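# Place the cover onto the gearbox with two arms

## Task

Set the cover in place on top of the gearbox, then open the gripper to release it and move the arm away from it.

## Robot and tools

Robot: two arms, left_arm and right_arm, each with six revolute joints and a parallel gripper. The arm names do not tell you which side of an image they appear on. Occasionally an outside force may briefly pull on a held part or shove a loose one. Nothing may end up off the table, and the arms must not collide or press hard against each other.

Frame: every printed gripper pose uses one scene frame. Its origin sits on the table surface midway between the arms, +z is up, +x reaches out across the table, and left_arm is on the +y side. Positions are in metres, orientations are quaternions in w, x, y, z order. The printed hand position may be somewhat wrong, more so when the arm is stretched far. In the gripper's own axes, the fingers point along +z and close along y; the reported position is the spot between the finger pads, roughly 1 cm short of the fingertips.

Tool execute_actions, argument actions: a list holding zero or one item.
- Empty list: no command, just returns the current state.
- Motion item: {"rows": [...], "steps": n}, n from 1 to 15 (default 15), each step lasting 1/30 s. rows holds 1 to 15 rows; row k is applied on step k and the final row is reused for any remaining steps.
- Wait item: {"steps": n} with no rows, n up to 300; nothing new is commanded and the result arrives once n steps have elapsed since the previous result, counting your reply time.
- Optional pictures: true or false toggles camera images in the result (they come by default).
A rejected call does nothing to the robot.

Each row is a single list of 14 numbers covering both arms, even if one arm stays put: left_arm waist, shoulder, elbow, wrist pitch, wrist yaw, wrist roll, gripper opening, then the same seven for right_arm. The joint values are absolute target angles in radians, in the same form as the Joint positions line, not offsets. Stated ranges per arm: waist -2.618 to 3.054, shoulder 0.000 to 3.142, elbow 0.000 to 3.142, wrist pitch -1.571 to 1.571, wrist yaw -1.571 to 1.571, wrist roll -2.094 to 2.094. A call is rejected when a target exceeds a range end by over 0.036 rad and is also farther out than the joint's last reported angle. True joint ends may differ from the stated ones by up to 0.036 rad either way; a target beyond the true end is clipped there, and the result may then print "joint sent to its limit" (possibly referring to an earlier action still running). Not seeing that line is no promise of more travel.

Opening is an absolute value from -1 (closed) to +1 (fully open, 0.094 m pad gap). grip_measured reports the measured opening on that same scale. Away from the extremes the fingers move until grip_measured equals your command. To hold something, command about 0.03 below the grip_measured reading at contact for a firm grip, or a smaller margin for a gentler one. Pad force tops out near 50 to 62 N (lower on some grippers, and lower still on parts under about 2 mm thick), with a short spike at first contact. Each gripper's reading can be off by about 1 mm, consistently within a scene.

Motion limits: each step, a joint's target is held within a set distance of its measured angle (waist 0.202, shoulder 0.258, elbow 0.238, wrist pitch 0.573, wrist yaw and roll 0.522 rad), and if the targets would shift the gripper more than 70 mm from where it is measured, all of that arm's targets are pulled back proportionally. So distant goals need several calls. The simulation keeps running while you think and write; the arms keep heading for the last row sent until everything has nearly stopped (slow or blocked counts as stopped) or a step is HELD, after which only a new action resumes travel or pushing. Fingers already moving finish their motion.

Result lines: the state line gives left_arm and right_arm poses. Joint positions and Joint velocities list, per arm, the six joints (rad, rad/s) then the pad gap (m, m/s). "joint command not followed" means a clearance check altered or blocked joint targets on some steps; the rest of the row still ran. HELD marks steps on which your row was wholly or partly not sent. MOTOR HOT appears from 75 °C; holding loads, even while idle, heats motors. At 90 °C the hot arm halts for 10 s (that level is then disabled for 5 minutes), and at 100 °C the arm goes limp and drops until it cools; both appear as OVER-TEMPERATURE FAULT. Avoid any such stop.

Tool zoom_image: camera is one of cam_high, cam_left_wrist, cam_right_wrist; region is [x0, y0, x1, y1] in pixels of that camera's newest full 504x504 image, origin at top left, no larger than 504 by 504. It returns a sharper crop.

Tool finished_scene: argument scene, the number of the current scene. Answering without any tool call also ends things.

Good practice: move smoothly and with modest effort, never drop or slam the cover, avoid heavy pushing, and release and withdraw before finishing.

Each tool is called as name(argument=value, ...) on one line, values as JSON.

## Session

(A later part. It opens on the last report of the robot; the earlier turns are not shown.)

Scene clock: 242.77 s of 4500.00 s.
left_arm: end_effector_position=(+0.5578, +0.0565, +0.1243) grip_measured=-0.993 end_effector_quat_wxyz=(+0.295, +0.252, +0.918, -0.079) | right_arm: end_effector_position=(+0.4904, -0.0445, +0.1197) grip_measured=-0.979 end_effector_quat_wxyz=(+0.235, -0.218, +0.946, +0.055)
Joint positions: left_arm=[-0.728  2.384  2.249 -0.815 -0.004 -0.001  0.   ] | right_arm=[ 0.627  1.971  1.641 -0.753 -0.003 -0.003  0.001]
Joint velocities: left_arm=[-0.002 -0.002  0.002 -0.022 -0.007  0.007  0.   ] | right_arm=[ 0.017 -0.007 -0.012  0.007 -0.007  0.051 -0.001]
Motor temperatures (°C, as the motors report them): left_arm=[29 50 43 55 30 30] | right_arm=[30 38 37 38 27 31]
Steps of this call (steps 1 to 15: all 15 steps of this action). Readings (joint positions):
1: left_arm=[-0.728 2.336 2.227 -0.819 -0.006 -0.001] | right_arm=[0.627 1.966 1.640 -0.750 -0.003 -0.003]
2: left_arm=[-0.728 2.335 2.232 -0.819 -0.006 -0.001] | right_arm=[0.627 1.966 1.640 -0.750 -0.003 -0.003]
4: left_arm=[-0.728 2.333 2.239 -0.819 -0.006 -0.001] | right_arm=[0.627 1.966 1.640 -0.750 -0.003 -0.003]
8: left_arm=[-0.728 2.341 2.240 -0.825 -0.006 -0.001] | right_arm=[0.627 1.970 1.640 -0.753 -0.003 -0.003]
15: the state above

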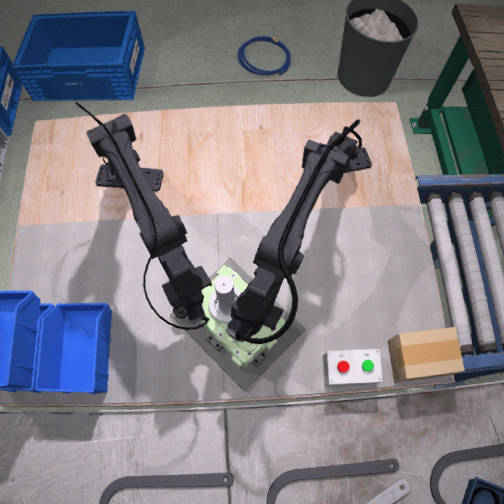

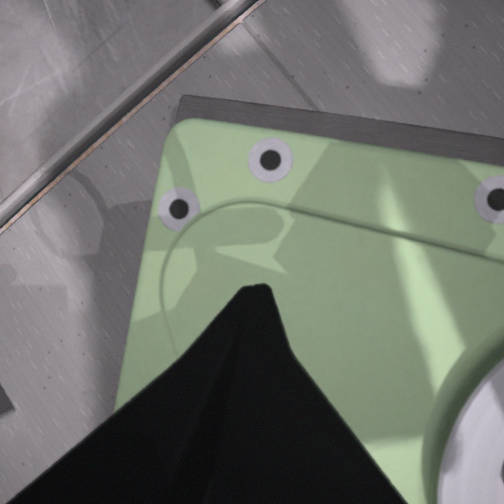

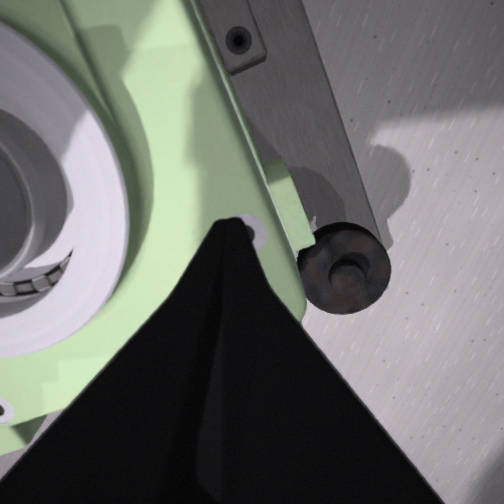

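Some progress. Tap both simultaneously.

execute_actions(actions=[{"rows":[[-0.735,2.30,2.27,-0.82,0,0,-1,0.635,1.88,1.65,-0.77,0,0,-1],[-0.735,2.30,2.27,-0.82,0,0,-1,0.635,1.88,1.65,-0.77,0,0,-1],[-0.735,2.30,2.27,-0.82,0,0,-1,0.635,1.88,1.65,-0.77,0,0,-1],[-0.735,2.30,2.27,-0.82,0,0,-1,0.635,1.88,1.65,-0.77,0,0,-1],[-0.735,2.30,2.27,-0.82,0,0,-1,0.635,1.88,1.65,-0.77,0,0,-1],[-0.735,2.30,2.27,-0.82,0,0,-1,0.635,1.88,1.65,-0.77,0,0,-1],[-0.735,2.30,2.27,-0.82,0,0,-1,0.635,1.88,1.65,-0.77,0,0,-1],[-0.735,2.30,2.27,-0.82,0,0,-1,0.635,1.88,1.65,-0.77,0,0,-1],[-0.735,2.48,2.22,-0.95,0,0,-1,0.635,2.07,1.60,-0.89,0,0,-1]],"steps":15}], pictures=false)

execute_actions(actions=[{"rows":[[-0.735,2.30,2.27,-0.82,0,0,-1,0.635,1.88,1.65,-0.77,0,0,-1],[-0.735,2.30,2.27,-0.82,0,0,-1,0.635,1.88,1.65,-0.77,0,0,-1],[-0.735,2.30,2.27,-0.82,0,0,-1,0.635,1.88,1.65,-0.77,0,0,-1],[-0.735,2.30,2.27,-0.82,0,0,-1,0.635,1.88,1.65,-0.77,0,0,-1],[-0.735,2.30,2.27,-0.82,0,0,-1,0.635,1.88,1.65,-0.77,0,0,-1],[-0.735,2.30,2.27,-0.82,0,0,-1,0.635,1.88,1.65,-0.77,0,0,-1],[-0.735,2.30,2.27,-0.82,0,0,-1,0.635,1.88,1.65,-0.77,0,0,-1],[-0.735,2.30,2.27,-0.82,0,0,-1,0.635,1.88,1.65,-0.77,0,0,-1],[-0.735,2.48,2.22,-0.95,0,0,-1,0.635,2.07,1.60,-0.89,0,0,-1]],"steps":15}], pictures=false)

Scene clock: 244.73 s of 4500.00 s.
left_arm: end_effector_position=(+0.5589, +0.0559, +0.1226) grip_measured=-0.993 end_effector_quat_wxyz=(+0.296, +0.252, +0.918, -0.079) | right_arm: end_effector_position=(+0.4900, -0.0451, +0.1184) grip_measured=-0.980 end_effector_quat_wxyz=(+0.231, -0.218, +0.947, +0.053)
Joint positions: left_arm=[-0.728  2.389  2.25  -0.81  -0.005 -0.001  0.   ] | right_arm=[ 0.627  1.977  1.648 -0.764 -0.001 -0.003  0.001]
Joint velocities: left_arm=[ 0.007  0.002 -0.012  0.037 -0.095 -0.022  0.   ] | right_arm=[ 0.002 -0.002  0.012 -0.051 -0.022  0.022 -0.   ]
Motor temperatures (°C, as the motors report them): left_arm=[29 50 42 54 30 30] | right_arm=[30 38 37 38 27 31]
Steps of this call (steps 1 to 15: the robot went on to your last target; steps 16 to 44: nothing new was sent; steps 45 to 59: all 15 steps of this action). Readings (joint positions):
45: left_arm=[-0.728 2.374 2.250 -0.811 -0.004 -0.001] | right_arm=[0.627 1.961 1.641 -0.749 -0.003 -0.003]
46: left_arm=[-0.728 2.369 2.250 -0.818 -0.004 -0.001] | right_arm=[0.627 1.953 1.641 -0.758 -0.003 -0.003]
48: left_arm=[-0.728 2.353 2.250 -0.820 -0.004 -0.001] | right_arm=[0.627 1.932 1.641 -0.761 -0.003 -0.003]
52: left_arm=[-0.728 2.321 2.250 -0.820 -0.004 -0.001] | right_arm=[0.627 1.899 1.641 -0.761 -0.003 -0.003]
59: the state above

Scene clock: 245.23 s of 4500.00 s.
left_arm: end_effector_position=(+0.5601, +0.0551, +0.1230) grip_measured=-0.993 end_effector_quat_wxyz=(+0.298, +0.252, +0.917, -0.080) | right_arm: end_effector_position=(+0.4919, -0.0449, +0.1187) grip_measured=-0.980 end_effector_quat_wxyz=(+0.233, -0.217, +0.946, +0.052)
Joint positions: left_arm=[-0.728  2.392  2.254 -0.807 -0.004  0.     0.   ] | right_arm=[ 0.627  1.981  1.654 -0.762  0.003 -0.003  0.001]
Joint velocities: left_arm=[ 0.002  0.09   0.002  0.462  0.022 -0.022 -0.001] | right_arm=[-0.022  0.046  0.002  0.154 -0.037  0.022 -0.001]
Motor temperatures (°C, as the motors report them): left_arm=[29 50 42 53 30 30] | right_arm=[30 38 37 38 27 31]
Steps of this call (steps 1 to 15: all 15 steps of this action). Readings (joint positions):
1: left_arm=[-0.728 2.379 2.251 -0.805 -0.005 -0.001] | right_arm=[0.627 1.965 1.649 -0.757 -0.001 -0.003]
2: left_arm=[-0.728 2.374 2.251 -0.813 -0.005 -0.001] | right_arm=[0.627 1.957 1.649 -0.765 -0.001 -0.003]
4: left_arm=[-0.728 2.356 2.251 -0.817 -0.005 -0.001] | right_arm=[0.627 1.933 1.649 -0.766 -0.001 -0.003]
8: left_arm=[-0.728 2.320 2.251 -0.817 -0.005 -0.001] | right_arm=[0.627 1.897 1.649 -0.766 -0.001 -0.003]
15: the state above

execute_actions(actions=[{"rows":[[-0.735,2.23,2.18,-0.91,0,0,-1,0.635,1.80,1.55,-0.72,0,0,-1]],"steps":15}])

Scene clock: 247.17 s of 4500.00 s.
left_arm: end_effector_position=(+0.5314, +0.0722, +0.1750) grip_measured=-0.993 end_effector_quat_wxyz=(+0.300, +0.252, +0.916, -0.081) | right_arm: end_effector_position=(+0.4748, -0.0531, +0.1674) grip_measured=-0.980 end_effector_quat_wxyz=(+0.286, -0.214, +0.932, +0.064)
Joint positions: left_arm=[-0.728  2.233  2.187 -0.893 -0.004  0.     0.   ] | right_arm=[ 0.627  1.806  1.558 -0.729  0.003 -0.003  0.001]
Joint velocities: left_arm=[-0.002  0.037 -0.012 -0.11   0.037 -0.007 -0.   ] | right_arm=[ 0.012 -0.007  0.012 -0.022 -0.007 -0.037 -0.   ]
Motor temperatures (°C, as the motors report them): left_arm=[29 50 42 53 29 30] | right_arm=[30 38 37 37 27 31]
Steps of this call (steps 1 to 15: the robot went on to your last target; steps 16 to 43: nothing new was sent; steps 44 to 58: all 15 steps of this action). Readings (joint positions):
44: left_arm=[-0.728 2.375 2.241 -0.796 -0.004 0.000] | right_arm=[0.627 1.960 1.637 -0.738 0.003 -0.003]
45: left_arm=[-0.728 2.349 2.213 -0.815 -0.004 0.000] | right_arm=[0.627 1.929 1.600 -0.731 0.003 -0.003]
47: left_arm=[-0.728 2.302 2.187 -0.866 -0.004 0.000] | right_arm=[0.627 1.868 1.560 -0.745 0.003 -0.003]
51: left_arm=[-0.728 2.241 2.187 -0.884 -0.004 0.000] | right_arm=[0.627 1.809 1.558 -0.734 0.003 -0.003]
58: the state above

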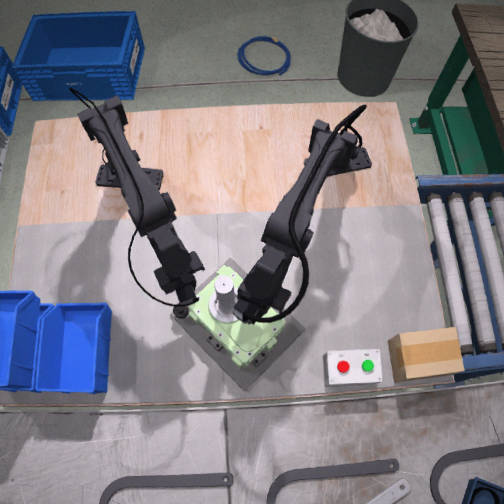

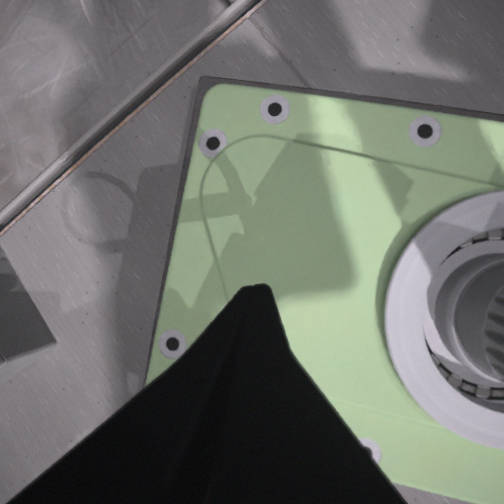

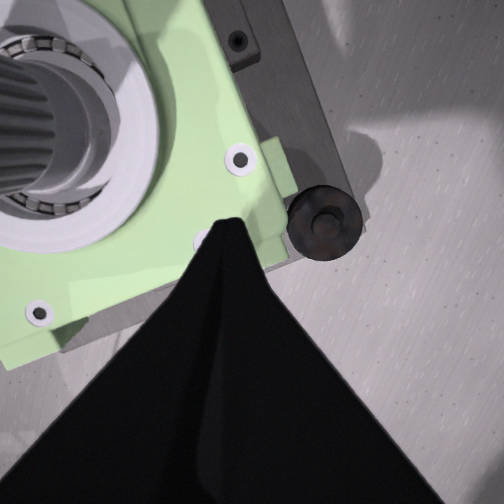

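execute_actions(actions=[{"rows":[[-0.735,2.23,2.18,-0.91,0,0,-1,0.675,1.75,1.50,-0.71,0,0,-1],[-0.735,2.23,2.18,-0.91,0,0,-1,0.675,1.75,1.50,-0.71,0,0,-1],[-0.735,2.23,2.18,-0.91,0,0,-1,0.675,1.8,1.54,-0.71,0,0,-1],[-0.735,2.23,2.18,-0.91,0,0,-1,0.675,1.83,1.56,-0.71,0,0,-1],[-0.735,2.23,2.18,-0.91,0,0,-1,0.675,1.83,1.56,-0.71,0,0,-1],[-0.735,2.23,2.18,-0.91,0,0,-1,0.675,1.83,1.56,-0.71,0,0,-1],[-0.735,2.39,2.13,-1.03,0,0,-1,0.67,2.0,1.49,-0.85,0,0,-1]],"steps":15}], pictures=false)

execute_actions(actions=[{"rows":[[-0.735,2.23,2.18,-0.91,0,0,-1,0.675,1.83,1.56,-0.71,0,0,-1],[-0.735,2.23,2.18,-0.91,0,0,-1,0.675,1.83,1.56,-0.71,0,0,-1],[-0.735,2.23,2.18,-0.91,0,0,-1,0.675,1.83,1.56,-0.71,0,0,-1],[-0.735,2.23,2.18,-0.91,0,0,-1,0.675,1.83,1.56,-0.71,0,0,-1],[-0.735,2.23,2.18,-0.91,0,0,-1,0.675,1.83,1.56,-0.71,0,0,-1],[-0.735,2.23,2.18,-0.91,0,0,-1,0.675,1.83,1.56,-0.71,0,0,-1],[-0.735,2.23,2.18,-0.91,0,0,-1,0.675,1.83,1.56,-0.71,0,0,-1],[-0.735,2.39,2.13,-1.03,0,0,-1,0.67,2.0,1.49,-0.85,0,0,-1]],"steps":15}], pictures=false)

Scene clock: 249.10 s of 4500.00 s.
left_arm: end_effector_position=(+0.5289, +0.0738, +0.1178) grip_measured=-0.993 end_effector_quat_wxyz=(+0.245, +0.257, +0.933, -0.065) | right_arm: end_effector_position=(+0.4672, -0.0329, +0.1141) grip_measured=-0.980 end_effector_quat_wxyz=(+0.234, -0.238, +0.941, +0.057)
Joint positions: left_arm=[-0.728  2.325  2.178 -0.912 -0.005  0.     0.   ] | right_arm=[ 0.673  1.915  1.542 -0.712  0.004 -0.002  0.001]
Joint velocities: left_arm=[ 0.012  0.032 -0.027  0.066 -0.037 -0.051 -0.001] | right_arm=[-0.032 -0.007 -0.007  0.066 -0.037  0.022 -0.001]
Motor temperatures (°C, as the motors report them): left_arm=[29 50 41 52 29 30] | right_arm=[30 38 37 37 27 31]
Steps of this call (steps 1 to 15: the robot went on to your last target; steps 16 to 43: nothing new was sent; steps 44 to 58: all 15 steps of this action). Readings (joint positions):
44: left_arm=[-0.728 2.234 2.187 -0.899 -0.004 0.000] | right_arm=[0.631 1.802 1.551 -0.723 0.004 -0.003]
45: left_arm=[-0.728 2.234 2.187 -0.899 -0.004 0.000] | right_arm=[0.638 1.795 1.538 -0.719 0.004 -0.003]
47: left_arm=[-0.728 2.234 2.187 -0.899 -0.004 0.000] | right_arm=[0.658 1.797 1.534 -0.725 0.004 -0.003]
51: left_arm=[-0.728 2.251 2.186 -0.907 -0.004 0.000] | right_arm=[0.673 1.848 1.533 -0.732 0.001 -0.003]
58: the state above

Scene clock: 249.60 s of 4500.00 s.
left_arm: end_effector_position=(+0.5268, +0.0751, +0.1178) grip_measured=-0.993 end_effector_quat_wxyz=(+0.241, +0.257, +0.934, -0.064) | right_arm: end_effector_position=(+0.4669, -0.0332, +0.1142) grip_measured=-0.980 end_effector_quat_wxyz=(+0.232, -0.238, +0.941, +0.056)
Joint positions: left_arm=[-0.728  2.321  2.175 -0.921 -0.005  0.     0.   ] | right_arm=[ 0.673  1.916  1.546 -0.718  0.004 -0.002  0.001]
Joint velocities: left_arm=[-0.012 -0.007 -0.007  0.462  0.051 -0.037 -0.001] | right_arm=[ 0.007 -0.007 -0.007 -0.022 -0.051 -0.081 -0.001]
Motor temperatures (°C, as the motors report them): left_arm=[29 50 41 52 29 30] | right_arm=[30 38 37 37 27 31]
Steps of this call (steps 1 to 15: all 15 steps of this action). Readings (joint positions):
1: left_arm=[-0.728 2.315 2.178 -0.907 -0.005 0.000] | right_arm=[0.673 1.905 1.544 -0.707 0.004 -0.002]
2: left_arm=[-0.728 2.309 2.178 -0.913 -0.005 0.000] | right_arm=[0.673 1.898 1.544 -0.713 0.004 -0.002]
4: left_arm=[-0.728 2.288 2.178 -0.914 -0.005 0.000] | right_arm=[0.673 1.878 1.544 -0.713 0.004 -0.002]
8: left_arm=[-0.728 2.254 2.178 -0.918 -0.005 0.000] | right_arm=[0.673 1.859 1.543 -0.720 0.004 -0.002]
15: the state above

Looks seated. Verify.

execute_actions(actions=[{"rows":[[-0.735,2.15,2.15,-0.9,0,0,-1,0.67,1.75,1.5,-0.7,0,0,-1]],"steps":10}], pictures=false)

execute_actions(actions=[{"rows":[[-0.72,1.7,1.5,-0.5,0,0,-1,0.5,1.4,1.1,-0.55,0,0,1]],"steps":15}], pictures=false)

execute_actions(actions=[{"rows":[[-0.72,1.5,1.2,-0.3,0,0,-1,0.45,1.35,0.7,0.3,-0.3,-0.2,1]],"steps":15}], pictures=false)

execute_actions(actions=[{"rows":[[-0.74,1.45,0.7,0.4,0,0,1,0.40,1.58,0.42,0.85,-0.5,-0.32,1]],"steps":15}], pictures=false)

execute_actions(actions=[{"rows":[[-0.70,1.57,0.40,0.9,0.09,0,1,0.40,1.58,0.42,0.85,-0.5,-0.32,1]],"steps":15}], pictures=false)

execute_actions(actions=[{"steps":10}])

Scene clock: 251.37 s of 4500.00 s.
left_arm: end_effector_position=(+0.5183, +0.0801, +0.2077) grip_measured=-0.993 end_effector_quat_wxyz=(+0.318, +0.251, +0.910, -0.085) | right_arm: end_effector_position=(+0.4570, -0.0385, +0.1732) grip_measured=-0.980 end_effector_quat_wxyz=(+0.295, -0.234, +0.924, +0.072)
Joint positions: left_arm=[-0.728  2.14   2.145 -0.906 -0.004  0.     0.   ] | right_arm=[ 0.673  1.752  1.503 -0.705  0.004 -0.002  0.001]
Joint velocities: left_arm=[-0.017 -0.168  0.002  0.037  0.037  0.007 -0.001] | right_arm=[ 0.017  0.027 -0.017  0.007  0.007  0.007 -0.001]
Motor temperatures (°C, as the motors report them): left_arm=[29 50 41 51 29 30] | right_arm=[30 38 37 37 27 31]
Steps of this call (steps 1 to 15: the robot went on to your last target; steps 16 to 43: nothing new was sent; steps 44 to 53: all 10 steps of this action). Readings (joint positions):
44: left_arm=[-0.728 2.306 2.170 -0.913 -0.004 0.000] | right_arm=[0.673 1.898 1.539 -0.706 0.004 -0.002]
45: left_arm=[-0.728 2.289 2.156 -0.916 -0.004 0.000] | right_arm=[0.673 1.874 1.519 -0.707 0.004 -0.002]
47: left_arm=[-0.728 2.245 2.145 -0.923 -0.004 0.000] | right_arm=[0.673 1.819 1.503 -0.717 0.004 -0.002]
51: left_arm=[-0.728 2.160 2.145 -0.913 -0.004 0.000] | right_arm=[0.673 1.755 1.503 -0.707 0.004 -0.002]
53: the state above

Scene clock: 251.87 s of 4500.00 s.
left_arm: end_effector_position=(+0.4587, +0.1156, +0.2291) grip_measured=-0.993 end_effector_quat_wxyz=(+0.396, +0.242, +0.879, -0.107) | right_arm: end_effector_position=(+0.4197, -0.1386, +0.1777) grip_measured=+1.000 end_effector_quat_wxyz=(+0.342, -0.146, +0.927, +0.051)
Joint positions: left_arm=[-0.728  1.7    1.513 -0.539 -0.004  0.     0.   ] | right_arm=[ 0.492  1.404  1.115 -0.576  0.006 -0.002  0.094]
Joint velocities: left_arm=[ 0.032  0.173 -0.095  0.11  -0.051 -0.051 -0.001] | right_arm=[ 0.002  0.002  0.002  0.037  0.037 -0.022  0.   ]
Motor temperatures (°C, as the motors report them): left_arm=[29 50 41 51 29 30] | right_arm=[30 38 37 37 27 31]
Steps of this call (steps 1 to 15: all 15 steps of this action). Readings (joint positions):
1: left_arm=[-0.728 2.109 2.101 -0.851 -0.004 0.000] | right_arm=[0.660 1.729 1.465 -0.666 -0.004 -0.002]
2: left_arm=[-0.728 2.061 2.021 -0.785 -0.004 0.000] | right_arm=[0.634 1.682 1.395 -0.629 -0.011 -0.002]
4: left_arm=[-0.728 1.936 1.849 -0.689 -0.004 0.000] | right_arm=[0.552 1.551 1.239 -0.601 -0.009 -0.002]
8: left_arm=[-0.728 1.694 1.572 -0.597 -0.004 0.000] | right_arm=[0.484 1.406 1.115 -0.608 0.010 -0.002]
15: the state above

Scene clock: 252.37 s of 4500.00 s.
left_arm: end_effector_position=(+0.4285, +0.1337, +0.2145) grip_measured=-0.993 end_effector_quat_wxyz=(+0.431, +0.237, +0.863, -0.117) | right_arm: end_effector_position=(+0.4328, -0.0965, +0.1665) grip_measured=+1.000 end_effector_quat_wxyz=(+0.524, -0.266, +0.796, +0.142)
Joint positions: left_arm=[-0.728  1.519  1.207 -0.332 -0.004  0.     0.   ] | right_arm=[ 0.457  1.368  0.687  0.24  -0.281 -0.188  0.094]
Joint velocities: left_arm=[-0.032 -0.022  0.002  0.051  0.007  0.037 -0.001] | right_arm=[ 0.002 -0.022  0.002  0.3    0.007 -0.066  0.   ]
Motor temperatures (°C, as the motors report them): left_arm=[29 50 41 51 29 30] | right_arm=[30 38 37 37 27 31]
Steps of this call (steps 1 to 15: all 15 steps of this action). Readings (joint positions):
1: left_arm=[-0.728 1.680 1.464 -0.480 -0.004 0.000] | right_arm=[0.486 1.393 1.073 -0.486 -0.038 -0.031]
2: left_arm=[-0.728 1.636 1.379 -0.425 -0.004 0.000] | right_arm=[0.476 1.374 1.001 -0.354 -0.091 -0.064]
4: left_arm=[-0.728 1.552 1.252 -0.408 -0.004 0.000] | right_arm=[0.461 1.358 0.849 -0.126 -0.163 -0.111]
8: left_arm=[-0.728 1.519 1.207 -0.383 -0.004 0.000] | right_arm=[0.457 1.368 0.691 0.072 -0.239 -0.161]
15: the state above

Scene clock: 252.87 s of 4500.00 s.
left_arm: end_effector_position=(+0.4082, +0.1458, +0.1411) grip_measured=+1.000 end_effector_quat_wxyz=(+0.511, +0.225, +0.818, -0.139) | right_arm: end_effector_position=(+0.4045, -0.0910, +0.0877) grip_measured=+1.000 end_effector_quat_wxyz=(+0.546, -0.342, +0.744, +0.176)
Joint positions: left_arm=[-0.728  1.473  0.685  0.334 -0.004  0.     0.094] | right_arm=[ 0.405  1.604  0.403  0.805 -0.482 -0.31   0.094]
Joint velocities: left_arm=[ 0.002 -0.022  0.007  0.344 -0.007 -0.037  0.   ] | right_arm=[ 0.007  0.002 -0.007  0.11   0.037 -0.066  0.   ]
Motor temperatures (°C, as the motors report them): left_arm=[29 50 41 51 29 30] | right_arm=[30 38 37 37 27 31]
Steps of this call (steps 1 to 15: all 15 steps of this action). Readings (joint positions):
1: left_arm=[-0.728 1.508 1.161 -0.239 -0.004 0.000] | right_arm=[0.449 1.390 0.652 0.348 -0.316 -0.207]
2: left_arm=[-0.728 1.486 1.086 -0.108 -0.004 0.000] | right_arm=[0.435 1.429 0.602 0.493 -0.355 -0.229]
4: left_arm=[-0.728 1.456 0.932 0.094 -0.004 0.000] | right_arm=[0.412 1.526 0.500 0.633 -0.400 -0.261]
8: left_arm=[-0.728 1.464 0.711 0.239 -0.004 0.000] | right_arm=[0.405 1.608 0.404 0.682 -0.451 -0.292]
15: the state above

Scene clock: 253.37 s of 4500.00 s.
left_arm: end_effector_position=(+0.3788, +0.1551, +0.0908) grip_measured=+1.000 end_effector_quat_wxyz=(+0.546, +0.232, +0.785, -0.178) | right_arm: end_effector_position=(+0.4058, -0.0894, +0.0935) grip_measured=+1.000 end_effector_quat_wxyz=(+0.556, -0.346, +0.734, +0.176)
Joint positions: left_arm=[-0.709  1.591  0.389  0.852  0.078  0.     0.094] | right_arm=[ 0.405  1.604  0.403  0.831 -0.49  -0.315  0.094]
Joint velocities: left_arm=[0.012 0.007 0.002 0.11  0.007 0.051 0.   ] | right_arm=[ 0.002 -0.007 -0.002 -0.007 -0.022 -0.037  0.   ]
Motor temperatures (°C, as the motors report them): left_arm=[29 50 41 51 29 30] | right_arm=[30 38 37 37 27 31]
Steps of this call (steps 1 to 15: all 15 steps of this action). Readings (joint positions):
1: left_arm=[-0.725 1.482 0.648 0.436 0.009 0.000] | right_arm=[0.405 1.604 0.403 0.811 -0.484 -0.311]
2: left_arm=[-0.720 1.493 0.588 0.570 0.025 0.000] | right_arm=[0.405 1.604 0.403 0.815 -0.485 -0.312]
4: left_arm=[-0.712 1.530 0.474 0.699 0.044 0.000] | right_arm=[0.405 1.604 0.403 0.822 -0.487 -0.313]
8: left_arm=[-0.709 1.591 0.390 0.745 0.066 0.000] | right_arm=[0.405 1.604 0.403 0.828 -0.489 -0.314]
15: the state above

Scene clock: 253.70 s of 4500.00 s.
left_arm: end_effector_position=(+0.3802, +0.1538, +0.0961) grip_measured=+1.000 end_effector_quat_wxyz=(+0.554, +0.231, +0.779, -0.181) | right_arm: end_effector_position=(+0.4059, -0.0894, +0.0936) grip_measured=+1.000 end_effector_quat_wxyz=(+0.557, -0.346, +0.734, +0.176)
Joint positions: left_arm=[-0.709  1.591  0.389  0.875  0.081  0.     0.094] | right_arm=[ 0.405  1.604  0.403  0.831 -0.49  -0.315  0.094]
Joint velocities: left_arm=[-0.007 -0.002 -0.012 -0.007 -0.037 -0.037  0.   ] | right_arm=[-0.002 -0.012  0.012  0.007  0.037 -0.037  0.   ]
Motor temperatures (°C, as the motors report them): left_arm=[29 50 41 52 29 30] | right_arm=[30 38 37 37 27 31]
Steps of this call (steps 1 to 10: the robot went on to your last target). Readings (joint positions):
1: left_arm=[-0.709 1.591 0.389 0.858 0.079 0.000] | right_arm=[0.405 1.604 0.403 0.831 -0.490 -0.315]
2: left_arm=[-0.709 1.591 0.389 0.862 0.079 0.000] | right_arm=[0.405 1.604 0.403 0.831 -0.490 -0.315]
4: left_arm=[-0.709 1.591 0.389 0.868 0.080 0.000] | right_arm=[0.405 1.604 0.403 0.831 -0.490 -0.315]
8: left_arm=[-0.709 1.591 0.389 0.873 0.081 0.000] | right_arm=[0.405 1.604 0.403 0.831 -0.490 -0.315]
10: the state above

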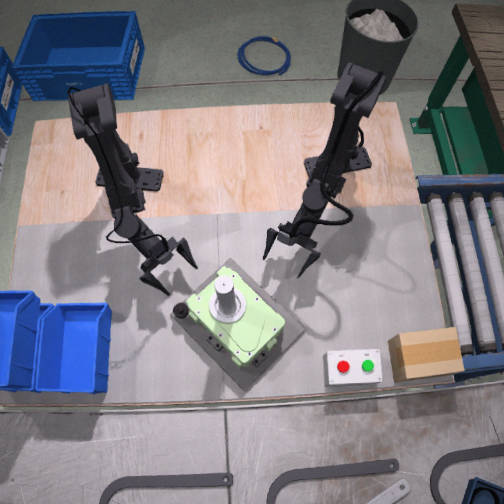

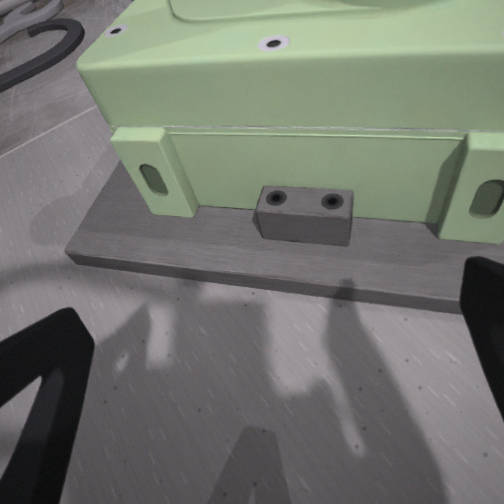

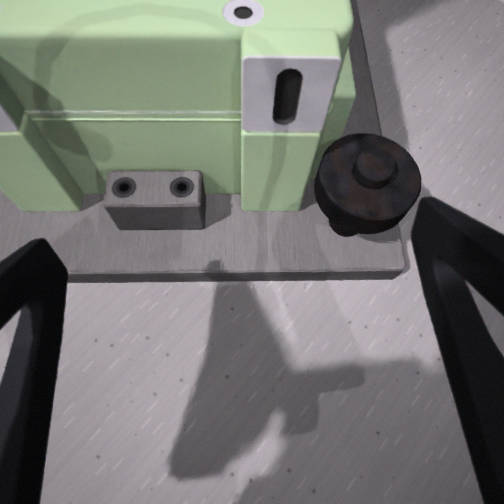

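zoom_image(camera="cam_left_wrist", region=[60,60,504,220])

zoom_image(camera="cam_right_wrist", region=[0,40,380,200])

Region (60, 60, 504, 220) of cam_left_wrist's 504x504 image, scaled by 1.135, with more detail than that image has; it fills the top 182 rows of this view, and the rest is white.

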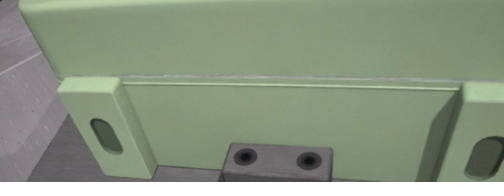

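Region (0, 40, 380, 200) of cam_right_wrist's 504x504 image, scaled by 1.326, with more detail than that image has; it fills the top 212 rows of this view, and the rest is white.

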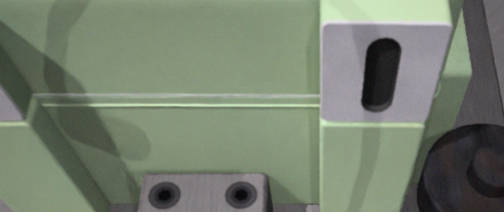

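execute_actions(actions=[{"rows":[[-0.74,1.4,0.8,0.3,0,0,-1,0.45,1.3,0.8,0.1,0,0,-1]],"steps":15}], pictures=false)

execute_actions(actions=[{"rows":[[-0.72,1.7,1.55,-0.5,0,0,-1,0.55,1.45,1.2,-0.55,0,0,-1]],"steps":15}], pictures=false)

execute_actions(actions=[{"rows":[[-0.73,2.15,2.2,-0.85,0,0,-1,0.635,1.8,1.6,-0.75,0,0,-1]],"steps":15}], pictures=false)

execute_actions(actions=[{"rows":[[-0.735,2.30,2.27,-0.82,0,0,-1,0.635,1.88,1.65,-0.77,0,0,-1]],"steps":12}], pictures=false)

execute_actions(actions=[{"rows":[[-0.735,2.48,2.22,-0.95,0,0,-1,0.635,2.07,1.60,-0.89,0,0,-1]],"steps":12}], pictures=false)

execute_actions(actions=[{"rows":[[-0.735,2.15,2.2,-0.85,0,0,-1,0.635,1.75,1.55,-0.72,0,0,-1]],"steps":12}], pictures=false)

execute_actions(actions=[{"rows":[[-0.7,1.5,1.3,-0.5,0,0,-1,0.45,1.4,1.1,-0.55,0,0,-1]],"steps":15}])

Scene clock: 256.63 s of 4500.00 s.
left_arm: end_effector_position=(+0.4225, +0.1336, +0.2289) grip_measured=-0.991 end_effector_quat_wxyz=(+0.591, +0.214, +0.760, -0.167) | right_arm: end_effector_position=(+0.4606, -0.1428, +0.2280) grip_measured=-0.978 end_effector_quat_wxyz=(+0.574, -0.121, +0.806, +0.081)
Joint positions: left_arm=[-0.729  1.397  0.798  0.352  0.01   0.     0.   ] | right_arm=[ 0.44   1.296  0.802  0.16  -0.026 -0.018  0.001]
Joint velocities: left_arm=[-0.017  0.061 -0.007 -0.418 -0.051 -0.051  0.   ] | right_arm=[-0.022  0.032  0.012 -0.388  0.081  0.051  0.   ]
Motor temperatures (°C, as the motors report them): left_arm=[29 49 40 52 29 30] | right_arm=[30 38 37 38 27 31]
Steps of this call (steps 1 to 30: the robot went on to your last target; steps 31 to 73: nothing new was sent; steps 74 to 88: all 15 steps of this action). Readings (joint positions):
74: left_arm=[-0.713 1.566 0.422 0.777 0.070 0.000] | right_arm=[0.414 1.575 0.429 0.740 -0.429 -0.275]
75: left_arm=[-0.718 1.532 0.478 0.635 0.056 0.000] | right_arm=[0.424 1.525 0.474 0.603 -0.351 -0.226]
77: left_arm=[-0.727 1.479 0.598 0.503 0.042 0.000] | right_arm=[0.436 1.423 0.584 0.424 -0.242 -0.157]
81: left_arm=[-0.729 1.413 0.781 0.432 0.022 0.000] | right_arm=[0.440 1.312 0.781 0.285 -0.103 -0.068]
88: the state above

Scene clock: 257.13 s of 4500.00 s.
left_arm: end_effector_position=(+0.4750, +0.1027, +0.2588) grip_measured=-0.991 end_effector_quat_wxyz=(+0.452, +0.237, +0.850, -0.128) | right_arm: end_effector_position=(+0.4364, -0.1044, +0.1899) grip_measured=-0.978 end_effector_quat_wxyz=(+0.369, -0.176, +0.910, +0.072)
Joint positions: left_arm=[-0.729  1.703  1.532 -0.422  0.008  0.     0.   ] | right_arm=[ 0.553  1.464  1.173 -0.51  -0.006 -0.005  0.001]
Joint velocities: left_arm=[-0.007 -0.364  0.154 -0.081  0.037  0.022 -0.001] | right_arm=[ 0.002 -0.007  0.002 -0.271  0.022 -0.022 -0.   ]
Motor temperatures (°C, as the motors report them): left_arm=[29 49 41 52 29 30] | right_arm=[30 38 37 38 27 31]
Steps of this call (steps 1 to 15: all 15 steps of this action). Readings (joint positions):
1: left_arm=[-0.729 1.419 0.828 0.284 0.010 0.000] | right_arm=[0.453 1.314 0.840 0.068 -0.013 -0.015]
2: left_arm=[-0.729 1.472 0.894 0.198 0.010 0.000] | right_arm=[0.479 1.356 0.913 -0.052 -0.006 -0.012]
4: left_arm=[-0.729 1.611 1.057 0.002 0.009 0.000] | right_arm=[0.529 1.440 1.057 -0.233 -0.007 -0.010]
8: left_arm=[-0.729 1.764 1.326 -0.325 0.008 0.000] | right_arm=[0.553 1.465 1.166 -0.396 -0.008 -0.007]
15: the state above

Scene clock: 257.63 s of 4500.00 s.
left_arm: end_effector_position=(+0.5342, +0.0674, +0.1929) grip_measured=-0.991 end_effector_quat_wxyz=(+0.329, +0.252, +0.905, -0.094) | right_arm: end_effector_position=(+0.4727, -0.0479, +0.1558) grip_measured=-0.978 end_effector_quat_wxyz=(+0.273, -0.221, +0.934, +0.064)
Joint positions: left_arm=[-0.729  2.196  2.157 -0.833  0.007  0.     0.   ] | right_arm=[ 0.638  1.829  1.554 -0.728 -0.001 -0.004  0.001]
Joint velocities: left_arm=[-0.002 -0.164  0.115 -0.139  0.037 -0.037 -0.001] | right_arm=[ 0.002 -0.022 -0.027 -0.066 -0.007  0.007  0.   ]
Motor temperatures (°C, as the motors report them): left_arm=[29 49 41 52 29 30] | right_arm=[30 38 37 38 27 31]
Steps of this call (steps 1 to 15: all 15 steps of this action). Readings (joint positions):
1: left_arm=[-0.729 1.723 1.584 -0.494 0.008 0.000] | right_arm=[0.561 1.495 1.214 -0.570 -0.001 -0.005]
2: left_arm=[-0.729 1.775 1.677 -0.570 0.008 0.000] | right_arm=[0.577 1.560 1.294 -0.626 0.003 -0.004]
4: left_arm=[-0.729 1.918 1.862 -0.650 0.007 0.000] | right_arm=[0.613 1.714 1.458 -0.658 0.002 -0.004]
8: left_arm=[-0.729 2.168 2.124 -0.731 0.007 0.000] | right_arm=[0.638 1.831 1.554 -0.677 -0.001 -0.004]
15: the state above

Scene clock: 258.03 s of 4500.00 s.
left_arm: end_effector_position=(+0.5543, +0.0554, +0.1589) grip_measured=-0.991 end_effector_quat_wxyz=(+0.319, +0.253, +0.909, -0.091) | right_arm: end_effector_position=(+0.4808, -0.0439, +0.1518) grip_measured=-0.978 end_effector_quat_wxyz=(+0.264, -0.221, +0.937, +0.062)
Joint positions: left_arm=[-0.729  2.323  2.248 -0.82   0.007  0.     0.   ] | right_arm=[ 0.638  1.88   1.614 -0.756 -0.001 -0.004  0.001]
Joint velocities: left_arm=[ 0.002  0.022  0.012  0.037 -0.051 -0.022 -0.   ] | right_arm=[ 0.002 -0.002  0.002  0.066 -0.022 -0.037 -0.001]
Motor temperatures (°C, as the motors report them): left_arm=[29 50 41 52 29 30] | right_arm=[30 38 37 38 27 31]
Steps of this call (steps 1 to 12: all 12 steps of this action). Readings (joint positions):
1: left_arm=[-0.729 2.205 2.180 -0.844 0.007 0.000] | right_arm=[0.638 1.835 1.566 -0.742 -0.001 -0.004]
2: left_arm=[-0.729 2.222 2.214 -0.839 0.007 0.000] | right_arm=[0.638 1.847 1.586 -0.750 -0.001 -0.004]
4: left_arm=[-0.729 2.253 2.246 -0.816 0.007 0.000] | right_arm=[0.638 1.868 1.611 -0.750 -0.001 -0.004]
8: left_arm=[-0.729 2.301 2.248 -0.813 0.007 0.000] | right_arm=[0.638 1.879 1.614 -0.754 -0.001 -0.004]
12: the state above

Scene clock: 258.43 s of 4500.00 s.
left_arm: end_effector_position=(+0.5573, +0.0538, +0.1178) grip_measured=-0.992 end_effector_quat_wxyz=(+0.290, +0.255, +0.919, -0.083) | right_arm: end_effector_position=(+0.4866, -0.0414, +0.1142) grip_measured=-0.979 end_effector_quat_wxyz=(+0.227, -0.223, +0.946, +0.053)
Joint positions: left_arm=[-0.729  2.398  2.253 -0.813  0.006  0.001  0.   ] | right_arm=[ 0.638  1.979  1.638 -0.759  0.    -0.003  0.001]
Joint velocities: left_arm=[-0.007 -0.012  0.002 -0.037 -0.081 -0.022  0.001] | right_arm=[-0.007 -0.007 -0.002 -0.022 -0.007 -0.022  0.   ]
Motor temperatures (°C, as the motors report them): left_arm=[29 50 41 52 29 30] | right_arm=[30 38 37 38 27 31]
Steps of this call (steps 1 to 12: all 12 steps of this action). Readings (joint positions):
1: left_arm=[-0.729 2.333 2.248 -0.825 0.007 0.000] | right_arm=[0.638 1.892 1.616 -0.764 -0.001 -0.004]
2: left_arm=[-0.729 2.342 2.248 -0.828 0.007 0.000] | right_arm=[0.638 1.909 1.617 -0.768 -0.001 -0.004]
4: left_arm=[-0.729 2.380 2.248 -0.844 0.007 0.000] | right_arm=[0.638 1.963 1.625 -0.772 -0.001 -0.003]
8: left_arm=[-0.729 2.397 2.253 -0.814 0.006 0.001] | right_arm=[0.638 1.979 1.638 -0.760 0.000 -0.003]
12: the state above

Scene clock: 258.83 s of 4500.00 s.
left_arm: end_effector_position=(+0.5317, +0.0692, +0.2487) grip_measured=-0.992 end_effector_quat_wxyz=(+0.377, +0.247, +0.886, -0.107) | right_arm: end_effector_position=(+0.4688, -0.0502, +0.1928) grip_measured=-0.979 end_effector_quat_wxyz=(+0.312, -0.217, +0.922, +0.072)
Joint positions: left_arm=[-0.729  2.127  2.202 -0.841  0.006  0.001  0.   ] | right_arm=[ 0.638  1.745  1.551 -0.724  0.    -0.003  0.001]
Joint velocities: left_arm=[-0.022 -0.149  0.007  0.066 -0.022 -0.007  0.   ] | right_arm=[-0.022  0.081 -0.002 -0.051 -0.007  0.022 -0.001]
Motor temperatures (°C, as the motors report them): left_arm=[29 50 41 51 29 30] | right_arm=[30 38 37 38 27 31]
Steps of this call (steps 1 to 12: all 12 steps of this action). Readings (joint positions):
1: left_arm=[-0.729 2.381 2.245 -0.808 0.006 0.001] | right_arm=[0.638 1.954 1.623 -0.740 0.000 -0.003]
2: left_arm=[-0.729 2.362 2.227 -0.818 0.006 0.001] | right_arm=[0.638 1.919 1.588 -0.735 0.000 -0.003]
4: left_arm=[-0.729 2.312 2.206 -0.839 0.006 0.001] | right_arm=[0.638 1.840 1.551 -0.751 0.000 -0.003]
8: left_arm=[-0.729 2.196 2.202 -0.848 0.006 0.001] | right_arm=[0.638 1.746 1.551 -0.730 0.000 -0.003]
12: the state above

Scene clock: 259.33 s of 4500.00 s.
left_arm: end_effector_position=(+0.4174, +0.1501, +0.2421) grip_measured=-0.992 end_effector_quat_wxyz=(+0.409, +0.232, +0.876, -0.110) | right_arm: end_effector_position=(+0.4237, -0.1576, +0.1764) grip_measured=-0.979 end_effector_quat_wxyz=(+0.341, -0.124, +0.931, +0.042)
Joint positions: left_arm=[-0.706  1.482  1.321 -0.535  0.004  0.001  0.   ] | right_arm=[ 0.442  1.402  1.112 -0.579  0.006 -0.002  0.001]
Joint velocities: left_arm=[ 0.017  0.481 -0.247  0.007  0.037 -0.007  0.   ] | right_arm=[-0.007 -0.007  0.002  0.081 -0.125 -0.051 -0.   ]
Motor temperatures (°C, as the motors report them): left_arm=[29 50 41 51 29 30] | right_arm=[30 38 37 38 27 31]
Steps of this call (steps 1 to 15: all 15 steps of this action). Readings (joint positions):
1: left_arm=[-0.729 2.095 2.158 -0.791 0.006 0.001] | right_arm=[0.624 1.725 1.516 -0.685 -0.008 -0.003]
2: left_arm=[-0.727 2.048 2.079 -0.738 0.006 0.001] | right_arm=[0.598 1.681 1.449 -0.649 -0.015 -0.003]
4: left_arm=[-0.720 1.925 1.909 -0.662 0.006 0.001] | right_arm=[0.513 1.558 1.296 -0.611 -0.012 -0.003]
8: left_arm=[-0.706 1.608 1.562 -0.571 0.004 0.001] | right_arm=[0.432 1.402 1.122 -0.607 0.010 -0.002]
15: the state above

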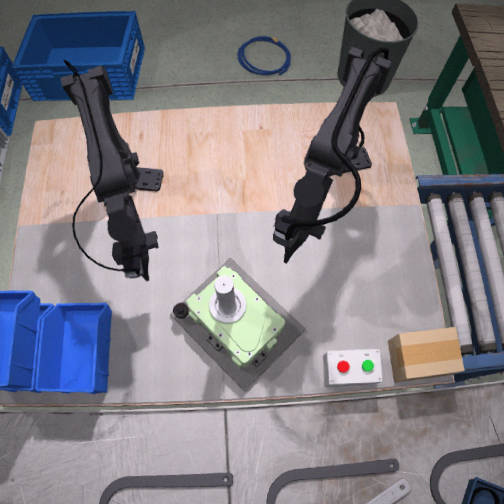

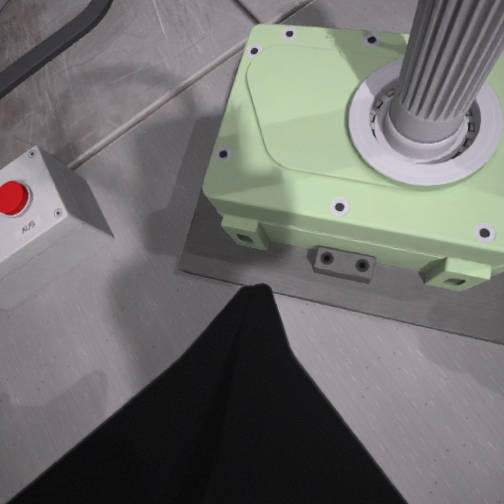

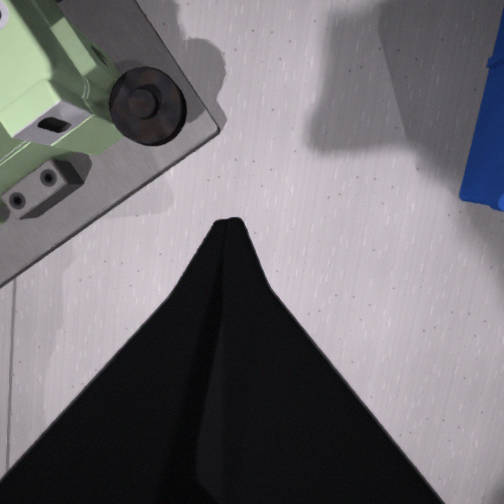

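finished_scene(scene=2)

The scene is finished: the task was done.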